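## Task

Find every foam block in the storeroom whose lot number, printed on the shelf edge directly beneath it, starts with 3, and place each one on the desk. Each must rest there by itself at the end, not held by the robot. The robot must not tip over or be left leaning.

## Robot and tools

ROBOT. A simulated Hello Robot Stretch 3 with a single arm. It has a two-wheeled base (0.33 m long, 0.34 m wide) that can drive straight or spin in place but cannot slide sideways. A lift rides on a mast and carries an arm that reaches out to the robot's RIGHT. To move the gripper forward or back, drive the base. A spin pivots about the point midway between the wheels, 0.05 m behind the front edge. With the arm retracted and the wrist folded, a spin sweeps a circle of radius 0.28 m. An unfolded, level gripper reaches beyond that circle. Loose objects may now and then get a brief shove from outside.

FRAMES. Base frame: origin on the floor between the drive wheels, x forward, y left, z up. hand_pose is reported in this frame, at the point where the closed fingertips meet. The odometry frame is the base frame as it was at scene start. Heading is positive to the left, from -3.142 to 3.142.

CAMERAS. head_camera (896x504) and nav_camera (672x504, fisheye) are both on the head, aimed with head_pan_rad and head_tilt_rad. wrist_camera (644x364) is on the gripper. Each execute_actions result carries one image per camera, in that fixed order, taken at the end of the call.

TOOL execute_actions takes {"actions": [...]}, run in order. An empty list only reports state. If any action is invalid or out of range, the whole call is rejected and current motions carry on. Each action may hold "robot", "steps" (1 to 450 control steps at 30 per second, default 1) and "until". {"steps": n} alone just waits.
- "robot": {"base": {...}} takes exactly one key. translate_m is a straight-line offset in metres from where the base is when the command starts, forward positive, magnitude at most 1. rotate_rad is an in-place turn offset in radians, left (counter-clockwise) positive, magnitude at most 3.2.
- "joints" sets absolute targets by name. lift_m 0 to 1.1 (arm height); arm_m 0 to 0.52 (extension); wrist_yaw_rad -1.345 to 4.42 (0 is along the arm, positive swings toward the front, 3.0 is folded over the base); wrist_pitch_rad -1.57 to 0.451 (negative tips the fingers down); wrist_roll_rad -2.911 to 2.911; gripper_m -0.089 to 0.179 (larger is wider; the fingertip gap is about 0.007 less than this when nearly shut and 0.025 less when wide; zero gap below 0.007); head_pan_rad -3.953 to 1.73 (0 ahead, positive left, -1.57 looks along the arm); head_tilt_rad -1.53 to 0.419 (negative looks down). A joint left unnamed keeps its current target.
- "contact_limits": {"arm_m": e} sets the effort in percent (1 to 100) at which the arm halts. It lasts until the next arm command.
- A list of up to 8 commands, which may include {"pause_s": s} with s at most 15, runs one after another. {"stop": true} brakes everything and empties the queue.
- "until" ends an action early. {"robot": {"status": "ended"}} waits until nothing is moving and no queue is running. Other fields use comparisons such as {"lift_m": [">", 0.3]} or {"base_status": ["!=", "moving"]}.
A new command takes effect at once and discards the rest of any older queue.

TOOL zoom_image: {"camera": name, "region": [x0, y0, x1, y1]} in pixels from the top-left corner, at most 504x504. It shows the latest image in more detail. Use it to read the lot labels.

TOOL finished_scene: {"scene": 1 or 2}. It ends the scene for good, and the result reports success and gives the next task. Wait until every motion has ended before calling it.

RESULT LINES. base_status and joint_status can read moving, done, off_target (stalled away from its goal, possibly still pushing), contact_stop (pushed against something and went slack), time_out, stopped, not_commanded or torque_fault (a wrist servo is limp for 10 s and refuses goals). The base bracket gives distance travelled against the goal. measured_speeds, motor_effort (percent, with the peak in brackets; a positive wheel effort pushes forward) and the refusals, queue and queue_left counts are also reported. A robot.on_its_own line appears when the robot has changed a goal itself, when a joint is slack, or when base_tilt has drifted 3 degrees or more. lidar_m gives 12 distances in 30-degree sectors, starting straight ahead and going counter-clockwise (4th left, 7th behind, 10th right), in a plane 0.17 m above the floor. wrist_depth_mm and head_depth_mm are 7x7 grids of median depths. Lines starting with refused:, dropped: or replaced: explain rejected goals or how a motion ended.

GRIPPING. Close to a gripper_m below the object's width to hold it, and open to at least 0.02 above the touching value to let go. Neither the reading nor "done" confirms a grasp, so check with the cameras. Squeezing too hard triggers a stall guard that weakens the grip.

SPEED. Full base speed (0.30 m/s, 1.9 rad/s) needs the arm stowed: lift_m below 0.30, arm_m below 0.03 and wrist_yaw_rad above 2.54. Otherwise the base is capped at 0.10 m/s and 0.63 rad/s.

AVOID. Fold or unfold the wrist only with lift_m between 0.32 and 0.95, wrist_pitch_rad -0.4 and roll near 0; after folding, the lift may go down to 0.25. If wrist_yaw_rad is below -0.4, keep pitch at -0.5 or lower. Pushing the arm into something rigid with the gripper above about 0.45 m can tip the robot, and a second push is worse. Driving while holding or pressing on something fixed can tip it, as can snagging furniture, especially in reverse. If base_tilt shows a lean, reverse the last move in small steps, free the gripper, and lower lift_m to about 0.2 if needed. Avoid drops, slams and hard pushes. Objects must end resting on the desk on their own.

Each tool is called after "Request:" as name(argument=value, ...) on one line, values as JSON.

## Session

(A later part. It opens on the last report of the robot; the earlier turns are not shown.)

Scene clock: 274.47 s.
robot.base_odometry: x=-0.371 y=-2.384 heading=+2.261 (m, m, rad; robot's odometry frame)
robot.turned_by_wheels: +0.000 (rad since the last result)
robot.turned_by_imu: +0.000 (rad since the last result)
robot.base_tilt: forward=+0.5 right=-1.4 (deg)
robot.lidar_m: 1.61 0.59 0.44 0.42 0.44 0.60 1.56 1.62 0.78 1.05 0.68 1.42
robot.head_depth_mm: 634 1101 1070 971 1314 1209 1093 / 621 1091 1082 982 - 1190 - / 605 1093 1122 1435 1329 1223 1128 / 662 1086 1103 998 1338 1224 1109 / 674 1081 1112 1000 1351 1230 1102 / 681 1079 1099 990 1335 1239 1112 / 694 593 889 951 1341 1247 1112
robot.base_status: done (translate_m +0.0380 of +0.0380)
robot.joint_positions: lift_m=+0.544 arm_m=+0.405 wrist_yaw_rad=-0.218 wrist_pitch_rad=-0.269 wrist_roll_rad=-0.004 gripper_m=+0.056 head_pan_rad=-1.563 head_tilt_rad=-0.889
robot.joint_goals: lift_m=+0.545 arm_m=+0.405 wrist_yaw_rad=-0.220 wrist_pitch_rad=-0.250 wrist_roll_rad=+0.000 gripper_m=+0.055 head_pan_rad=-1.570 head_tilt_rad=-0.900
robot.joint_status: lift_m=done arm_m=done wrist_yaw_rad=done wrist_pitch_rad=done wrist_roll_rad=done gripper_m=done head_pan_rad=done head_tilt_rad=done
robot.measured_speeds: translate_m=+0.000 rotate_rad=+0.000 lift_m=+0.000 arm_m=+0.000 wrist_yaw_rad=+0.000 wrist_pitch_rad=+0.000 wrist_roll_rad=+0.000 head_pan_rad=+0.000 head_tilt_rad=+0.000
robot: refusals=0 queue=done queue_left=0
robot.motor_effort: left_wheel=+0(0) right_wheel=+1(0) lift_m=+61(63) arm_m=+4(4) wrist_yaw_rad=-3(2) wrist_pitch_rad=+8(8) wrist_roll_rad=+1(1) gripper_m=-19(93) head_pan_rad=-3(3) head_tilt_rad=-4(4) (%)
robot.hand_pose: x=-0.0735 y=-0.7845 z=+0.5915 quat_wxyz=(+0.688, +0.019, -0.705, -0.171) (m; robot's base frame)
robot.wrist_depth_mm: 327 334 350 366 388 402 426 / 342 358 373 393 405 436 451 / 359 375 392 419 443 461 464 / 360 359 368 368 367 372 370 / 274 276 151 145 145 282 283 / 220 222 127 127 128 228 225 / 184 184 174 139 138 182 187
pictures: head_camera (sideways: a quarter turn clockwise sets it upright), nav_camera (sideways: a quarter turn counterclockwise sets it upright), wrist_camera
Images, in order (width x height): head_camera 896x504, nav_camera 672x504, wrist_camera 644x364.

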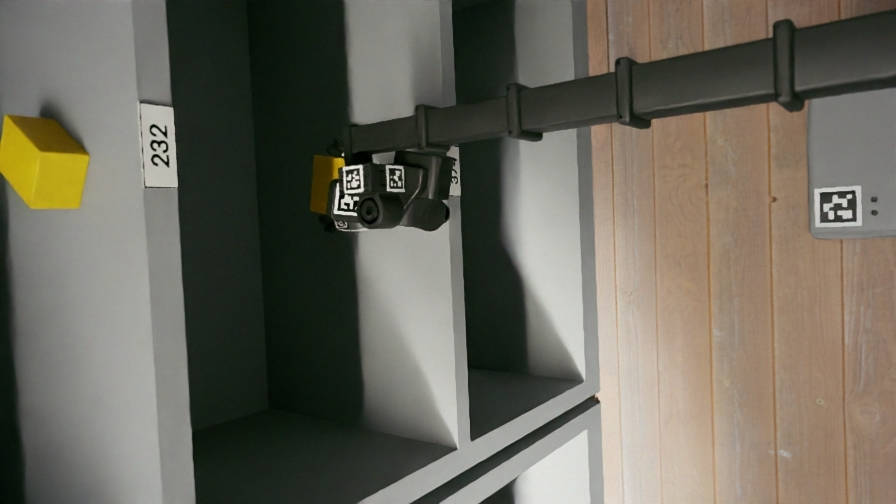

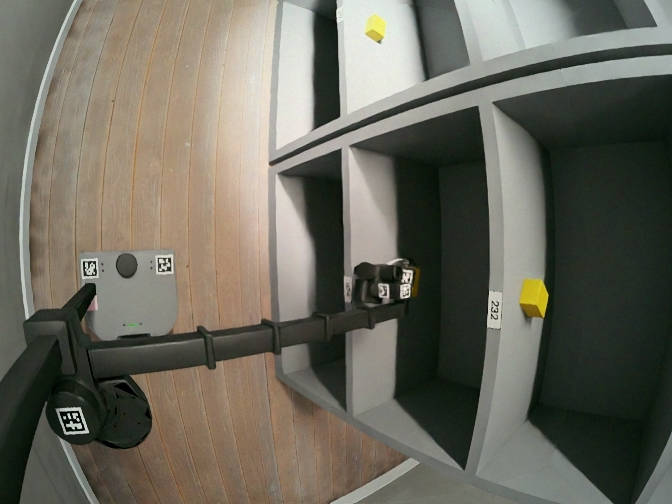

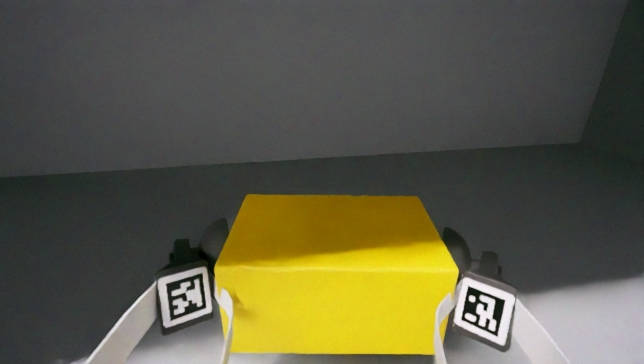

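Request:
execute_actions(actions=[{"robot":{"joints":{"arm_m":0.0,"head_pan_rad":0.0,"head_tilt_rad":-0.6}},"steps":200,"until":{"robot":{"arm_m":["<",0.12]}}},{"robot":{"base":{"translate_m":-0.9},"joints":{"wrist_yaw_rad":2.63,"wrist_pitch_rad":-0.4,"lift_m":0.33}},"steps":200,"until":{"robot":{"wrist_yaw_rad":[">",2.56]}}},{"robot":{"joints":{"lift_m":0.285}},"steps":100,"until":{"robot":{"lift_m":["<",0.297]}}},{"robot":{"base":{"translate_m":-0.6}},"steps":200,"until":{"robot":{"x":[">",0.05]}}},{"robot":[{"base":{"translate_m":-0.34}},{"base":{"rotate_rad":-1.42}}],"steps":300,"until":{"robot":{"status":"ended"}}}])

Scene clock: 297.27 s.
robot.base_odometry: x=+0.273 y=-3.163 heading=+0.841 (m, m, rad; robot's odometry frame)
robot.turned_by_wheels: -1.420 (rad since the last result)
robot.turned_by_imu: -1.384 (rad since the last result)
robot.base_tilt: forward=+0.5 right=-1.4 (deg)
robot.lidar_m: 1.13 0.76 1.47 1.02 0.52 0.42 0.42 0.46 0.56 0.56 0.62 0.97
robot.head_depth_mm: 2752 2994 2695 2105 1645 1363 1161 / 2789 3104 2843 2119 1671 1372 1167 / 2830 3183 2936 2137 1674 1381 1181 / 2853 3219 2937 2151 1689 1393 1185 / 2967 3219 2973 2183 1660 1404 1182 / 3007 2863 2738 1194 1230 1252 1194 / 880 888 904 922 962 1269 1205
robot.base_status: done (rotate_rad -1.4199 of -1.4200)
robot.joint_positions: lift_m=+0.286 arm_m=+0.001 wrist_yaw_rad=+2.627 wrist_pitch_rad=-0.418 wrist_roll_rad=-0.004 gripper_m=+0.056 head_pan_rad=-0.007 head_tilt_rad=-0.605
robot.joint_goals: lift_m=+0.285 arm_m=+0.000 wrist_yaw_rad=+2.630 wrist_pitch_rad=-0.400 wrist_roll_rad=+0.000 gripper_m=+0.055 head_pan_rad=+0.000 head_tilt_rad=-0.600
robot.joint_status: lift_m=done arm_m=done wrist_yaw_rad=done wrist_pitch_rad=done wrist_roll_rad=done gripper_m=done head_pan_rad=done head_tilt_rad=done
robot.measured_speeds: translate_m=+0.000 rotate_rad=+0.000 lift_m=+0.000 arm_m=+0.000 wrist_yaw_rad=+0.000 wrist_pitch_rad=+0.000 wrist_roll_rad=+0.000 head_pan_rad=+0.000 head_tilt_rad=+0.000
robot: refusals=0 queue=done queue_left=0
robot.motor_effort: left_wheel=+0(6) right_wheel=+0(7) lift_m=+14(62) arm_m=-3(6) wrist_yaw_rad=+3(4) wrist_pitch_rad=+7(7) wrist_roll_rad=+1(1) gripper_m=-19(19) head_pan_rad=+3(41) head_tilt_rad=+2(20) (%)
robot.hand_pose: x=+0.0891 y=+0.0492 z=+0.2985 quat_wxyz=(+0.318, +0.705, -0.033, +0.633) (m; robot's base frame)
robot.wrist_depth_mm: - - - - - - 663 / - - - - - 696 741 / 913 965 978 997 937 779 836 / 760 737 755 750 748 747 756 / 609 602 153 145 146 613 616 / 534 524 128 128 128 519 510 / - - 139 139 139 427 453
pictures: head_camera (sideways: a quarter turn clockwise sets it upright), nav_camera (sideways: a quarter turn counterclockwise sets it upright), wrist_camera
Images, in order (width x height): head_camera 896x504, nav_camera 672x504, wrist_camera 644x364.

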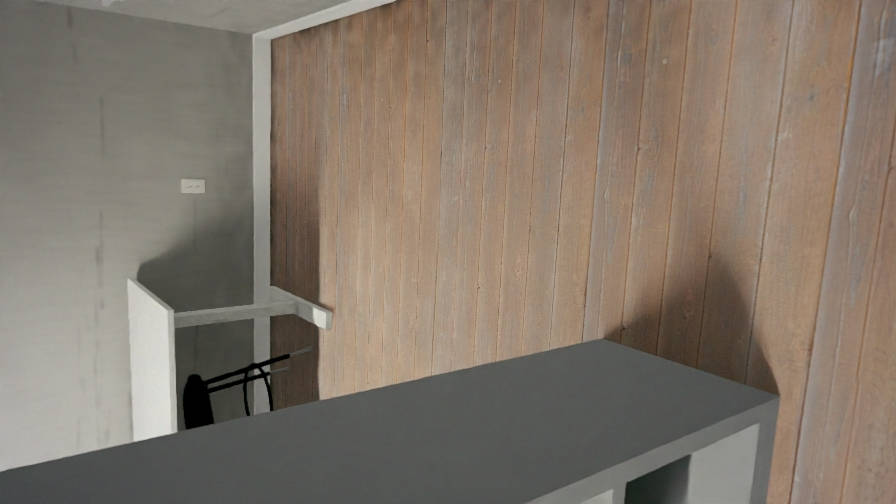

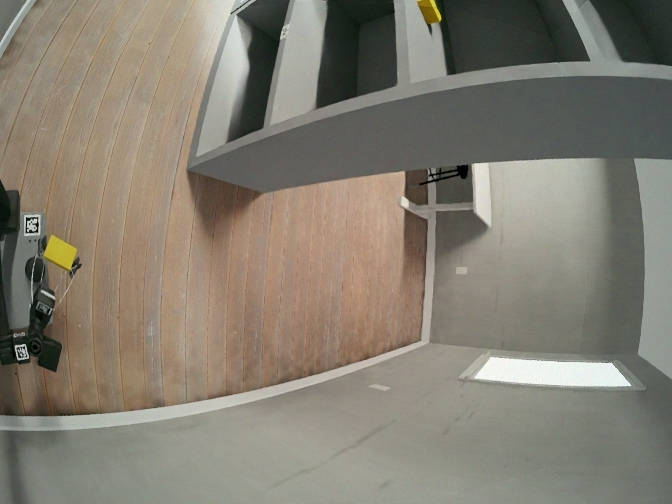

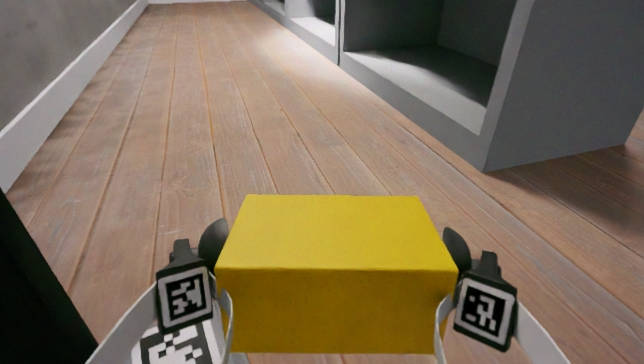

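Request:
execute_actions(actions=[{"robot":{"base":{"translate_m":1.0}},"steps":200,"until":{"robot":{"translate_m":[">",0.8]}}},{"robot":{"base":{"translate_m":1.0}},"steps":200,"until":{"robot":{"translate_m":[">",0.8]}}},{"robot":{"base":{"translate_m":0.62},"joints":{"head_pan_rad":-1.57,"head_tilt_rad":-0.7}},"steps":200,"until":{"robot":{"translate_m":[">",0.5]}}},{"robot":{"joints":{"lift_m":0.76}},"steps":200,"until":{"robot":{"base_status":["!=","moving"]}}},{"robot":{"base":{"rotate_rad":2.2}},"steps":200,"until":{"robot":{"lift_m":[">",0.38]}}},{"robot":{"joints":{"wrist_yaw_rad":0.0}},"steps":200,"until":{"robot":{"wrist_yaw_rad":["<",0.6]}}},{"robot":{"joints":{"wrist_pitch_rad":-0.25}},"steps":300,"until":{"robot":{"status":"ended"}}}])

Scene clock: 332.03 s.
robot.base_odometry: x=+1.759 y=-1.499 heading=+3.041 (m, m, rad; robot's odometry frame)
robot.turned_by_wheels: +2.200 (rad since the last result)
robot.turned_by_imu: +2.163 (rad since the last result)
robot.base_tilt: forward=+0.6 right=-1.5 (deg)
robot.lidar_m: 1.31 1.14 1.87 1.09 0.94 0.94 1.10 1.17 0.81 0.82 0.99 2.27
robot.head_depth_mm: 1084 1204 1057 883 1535 1327 - / 1186 1305 1073 835 1230 1340 - / 1294 1399 1091 842 558 - - / 1424 1507 1106 851 1320 1332 1143 / 1587 1596 1116 923 1520 1340 1154 / 1772 1638 1128 1843 1605 1352 1165 / 2035 1658 1198 1943 1602 1353 1175
robot.base_status: done (rotate_rad +2.1999 of +2.2000)
robot.joint_positions: lift_m=+0.759 arm_m=+0.001 wrist_yaw_rad=+0.003 wrist_pitch_rad=-0.272 wrist_roll_rad=-0.004 gripper_m=+0.056 head_pan_rad=-1.563 head_tilt_rad=-0.691
robot.joint_goals: lift_m=+0.760 arm_m=+0.000 wrist_yaw_rad=+0.000 wrist_pitch_rad=-0.250 wrist_roll_rad=+0.000 gripper_m=+0.055 head_pan_rad=-1.570 head_tilt_rad=-0.700
robot.joint_status: lift_m=done arm_m=done wrist_yaw_rad=done wrist_pitch_rad=done wrist_roll_rad=done gripper_m=done head_pan_rad=done head_tilt_rad=done
robot.measured_speeds: translate_m=+0.000 rotate_rad=+0.000 lift_m=+0.000 arm_m=+0.000 wrist_yaw_rad=+0.000 wrist_pitch_rad=+0.000 wrist_roll_rad=+0.000 head_pan_rad=+0.000 head_tilt_rad=+0.000
robot: refusals=0 queue=done queue_left=0
robot.motor_effort: left_wheel=-1(7) right_wheel=+2(5) lift_m=+61(65) arm_m=-4(4) wrist_yaw_rad=-4(5) wrist_pitch_rad=+9(11) wrist_roll_rad=+1(1) gripper_m=-19(19) head_pan_rad=-3(41) head_tilt_rad=-3(12) (%)
robot.hand_pose: x=-0.0208 y=-0.3865 z=+0.8058 quat_wxyz=(+0.702, +0.097, -0.699, -0.095) (m; robot's base frame)
robot.wrist_depth_mm: - - - - - 870 744 / - - - - - 890 749 / - 784 629 644 642 652 772 / - - 461 430 436 476 800 / - - 152 144 145 923 838 / - - 128 128 128 - 872 / - - - 139 139 - 901
pictures: head_camera (sideways: a quarter turn clockwise sets it upright), nav_camera (sideways: a quarter turn counterclockwise sets it upright), wrist_camera
Images, in order (width x height): head_camera 896x504, nav_camera 672x504, wrist_camera 644x364.

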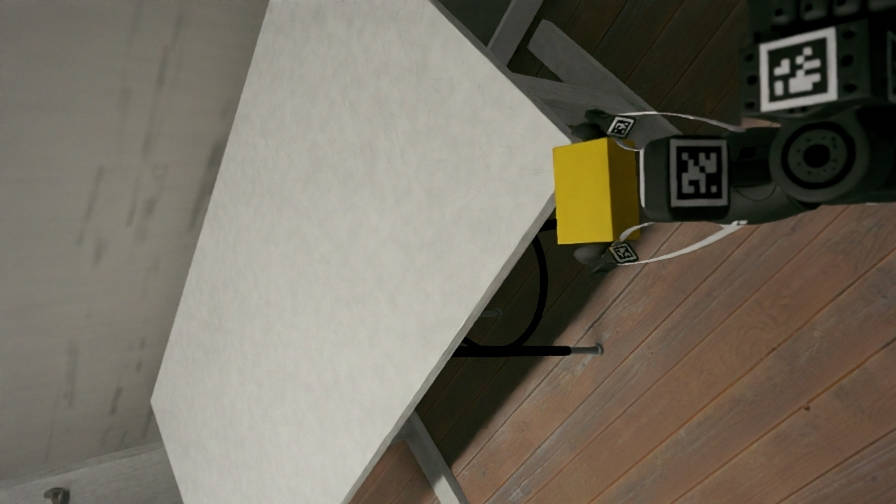

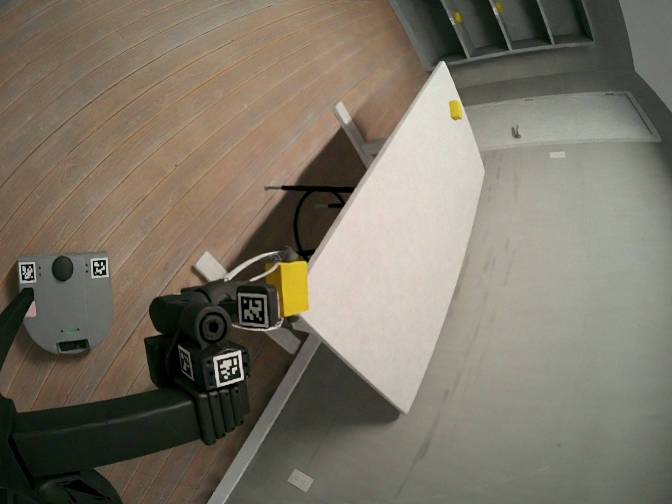

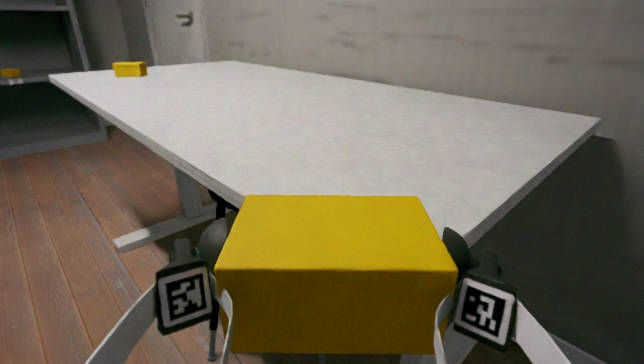

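Request:
execute_actions(actions=[{"robot":{"joints":{"arm_m":0.40,"lift_m":0.725}},"steps":200,"until":{"robot":{"arm_m":[">",0.385]}}},{"robot":{"joints":{"lift_m":0.705}},"steps":200,"until":{"robot":{"status":"ended"}}}])

Scene clock: 343.63 s.
robot.base_odometry: x=+1.759 y=-1.499 heading=+3.041 (m, m, rad; robot's odometry frame)
robot.turned_by_wheels: +0.000 (rad since the last result)
robot.turned_by_imu: +0.000 (rad since the last result)
robot.base_tilt: forward=+0.7 right=-1.4 (deg)
robot.lidar_m: 1.31 1.14 1.87 1.09 0.94 0.94 1.09 1.17 0.81 0.82 0.99 2.28
robot.head_depth_mm: 1089 1204 1061 882 1537 - 1104 / 1176 1297 1075 - 1260 1310 1133 / 1285 1404 1115 - 1454 1284 1137 / 1421 1501 1102 828 1504 1317 1146 / 1576 1594 1119 922 1522 1336 1148 / 1789 1638 1134 1854 1595 1342 1160 / 2027 1655 1199 1967 1610 1361 1163
robot.base_status: done (rotate_rad +2.1999 of +2.2000)
robot.joint_positions: lift_m=+0.706 arm_m=+0.400 wrist_yaw_rad=+0.002 wrist_pitch_rad=-0.272 wrist_roll_rad=-0.004 gripper_m=+0.056 head_pan_rad=-1.563 head_tilt_rad=-0.691
robot.joint_goals: lift_m=+0.705 arm_m=+0.400 wrist_yaw_rad=+0.000 wrist_pitch_rad=-0.250 wrist_roll_rad=+0.000 gripper_m=+0.055 head_pan_rad=-1.570 head_tilt_rad=-0.700
robot.joint_status: lift_m=done arm_m=done wrist_yaw_rad=done wrist_pitch_rad=done wrist_roll_rad=done gripper_m=done head_pan_rad=done head_tilt_rad=done
robot.measured_speeds: translate_m=+0.000 rotate_rad=+0.000 lift_m=+0.000 arm_m=+0.000 wrist_yaw_rad=+0.000 wrist_pitch_rad=+0.000 wrist_roll_rad=+0.000 head_pan_rad=+0.000 head_tilt_rad=+0.000
robot: refusals=0 queue=done queue_left=0
robot.motor_effort: left_wheel=-2(1) right_wheel=+2(2) lift_m=+14(61) arm_m=+4(5) wrist_yaw_rad=-3(3) wrist_pitch_rad=+9(9) wrist_roll_rad=+1(1) gripper_m=-19(19) head_pan_rad=-3(3) head_tilt_rad=-3(3) (%)
robot.hand_pose: x=-0.0211 y=-0.7850 z=+0.7525 quat_wxyz=(+0.702, +0.097, -0.699, -0.095) (m; robot's base frame)
robot.wrist_depth_mm: - - - 959 743 615 512 / 849 823 841 862 751 630 529 / 439 446 447 453 450 454 464 / 299 305 303 305 307 304 306 / 229 229 151 145 146 234 237 / 185 185 128 127 128 191 188 / 153 154 146 139 139 151 157
pictures: head_camera (sideways: a quarter turn clockwise sets it upright), nav_camera (sideways: a quarter turn counterclockwise sets it upright), wrist_camera
Images, in order (width x height): head_camera 896x504, nav_camera 672x504, wrist_camera 644x364.

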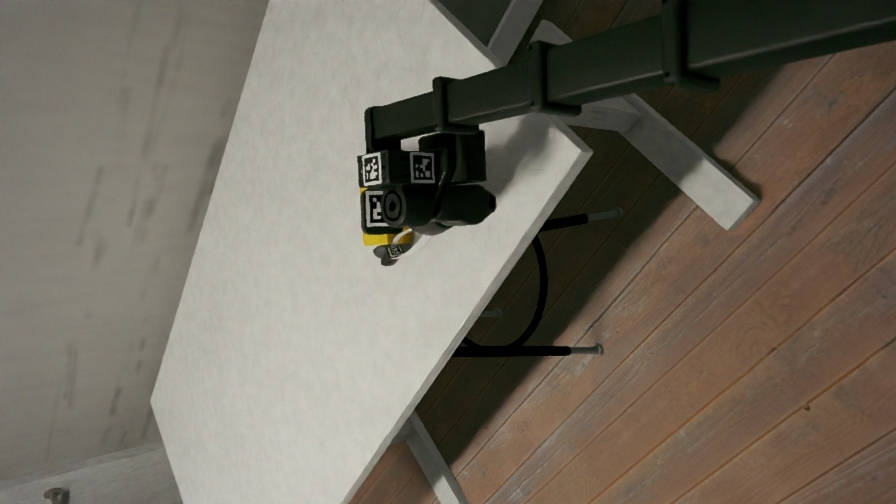

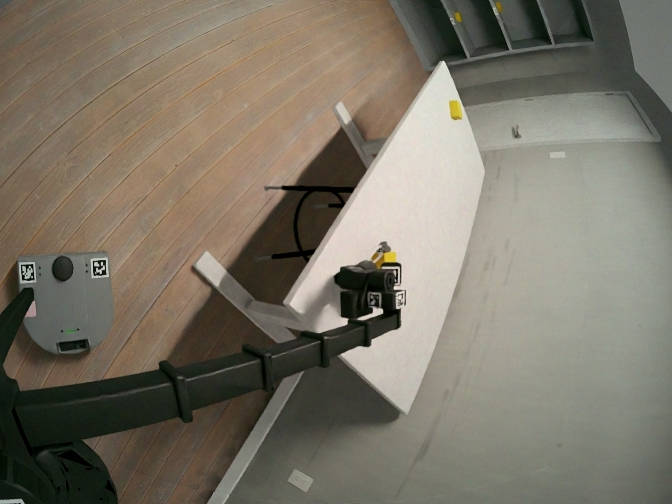

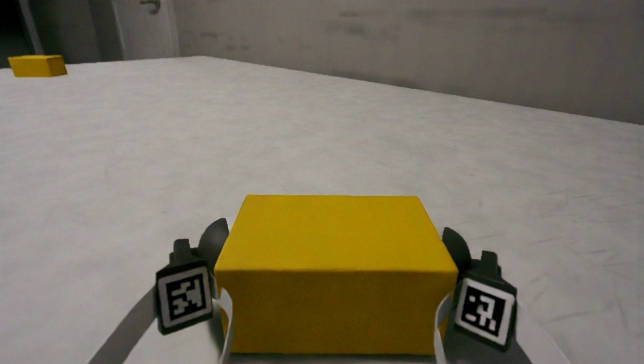

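Request:
execute_actions(actions=[{"robot":[{"joints":{"lift_m":0.701}},{"joints":{"gripper_m":0.15}},{"joints":{"arm_m":0.28}}],"steps":300,"until":{"robot":{"status":"ended"}}}])

Scene clock: 351.17 s.
robot.base_odometry: x=+1.759 y=-1.499 heading=+3.041 (m, m, rad; robot's odometry frame)
robot.turned_by_wheels: +0.000 (rad since the last result)
robot.turned_by_imu: +0.000 (rad since the last result)
robot.base_tilt: forward=+0.6 right=-1.5 (deg)
robot.lidar_m: 1.31 1.14 1.87 1.09 0.94 0.94 1.10 1.17 0.81 0.82 0.99 2.27
robot.head_depth_mm: 1077 1207 1059 881 1549 - - / 1177 1300 1084 882 1350 1292 1128 / 1294 1409 1087 901 1489 1287 1141 / 1423 1495 1106 877 1512 1328 1144 / 1587 1610 1115 922 1526 1331 1151 / 1790 1625 1127 1842 1597 1346 1166 / 2010 1668 1195 1955 1620 1355 1162
robot.base_status: done (rotate_rad +2.1999 of +2.2000)
robot.joint_positions: lift_m=+0.702 arm_m=+0.280 wrist_yaw_rad=+0.002 wrist_pitch_rad=-0.270 wrist_roll_rad=-0.004 gripper_m=+0.150 head_pan_rad=-1.563 head_tilt_rad=-0.691
robot.joint_goals: lift_m=+0.701 arm_m=+0.280 wrist_yaw_rad=+0.000 wrist_pitch_rad=-0.250 wrist_roll_rad=+0.000 gripper_m=+0.150 head_pan_rad=-1.570 head_tilt_rad=-0.700
robot.joint_status: lift_m=done arm_m=done wrist_yaw_rad=done wrist_pitch_rad=done wrist_roll_rad=done gripper_m=done head_pan_rad=done head_tilt_rad=done
robot.measured_speeds: translate_m=+0.000 rotate_rad=+0.000 lift_m=+0.000 arm_m=+0.000 wrist_yaw_rad=+0.000 wrist_pitch_rad=+0.000 wrist_roll_rad=+0.000 head_pan_rad=+0.000 head_tilt_rad=+0.000
robot: refusals=0 queue=done queue_left=0
robot.motor_effort: left_wheel=-1(1) right_wheel=+3(3) lift_m=+13(16) arm_m=-4(5) wrist_yaw_rad=-3(2) wrist_pitch_rad=+8(9) wrist_roll_rad=+1(1) gripper_m=+0(82) head_pan_rad=-3(2) head_tilt_rad=-3(4) (%)
robot.hand_pose: x=-0.0211 y=-0.6658 z=+0.7490 quat_wxyz=(+0.702, +0.096, -0.699, -0.095) (m; robot's base frame)
robot.wrist_depth_mm: - - - - 832 659 590 / 824 845 842 846 825 695 610 / 435 439 440 288 443 446 451 / 294 298 298 242 280 302 303 / 223 232 225 226 227 229 229 / 187 - 180 181 181 181 182 / 936 145 151 152 152 147 157
pictures: head_camera (sideways: a quarter turn clockwise sets it upright), nav_camera (sideways: a quarter turn counterclockwise sets it upright), wrist_camera
Images, in order (width x height): head_camera 896x504, nav_camera 672x504, wrist_camera 644x364.

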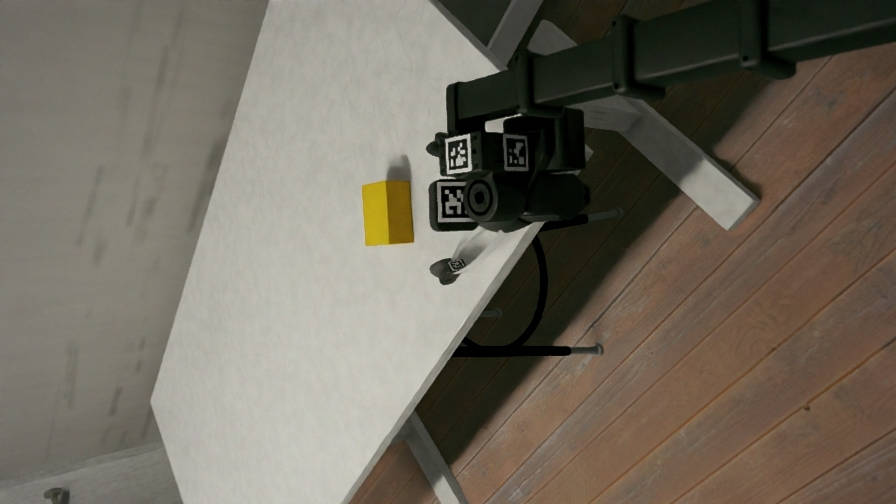

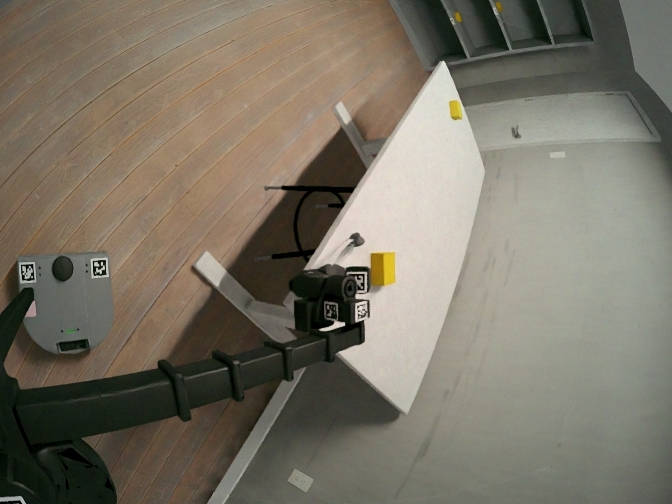

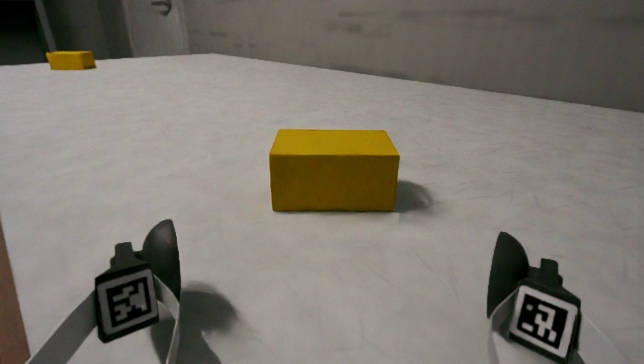

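Both target blocks (324 and 374) are on the desk.

Request:
finished_scene(scene=2)

The scene is finished: the task was done.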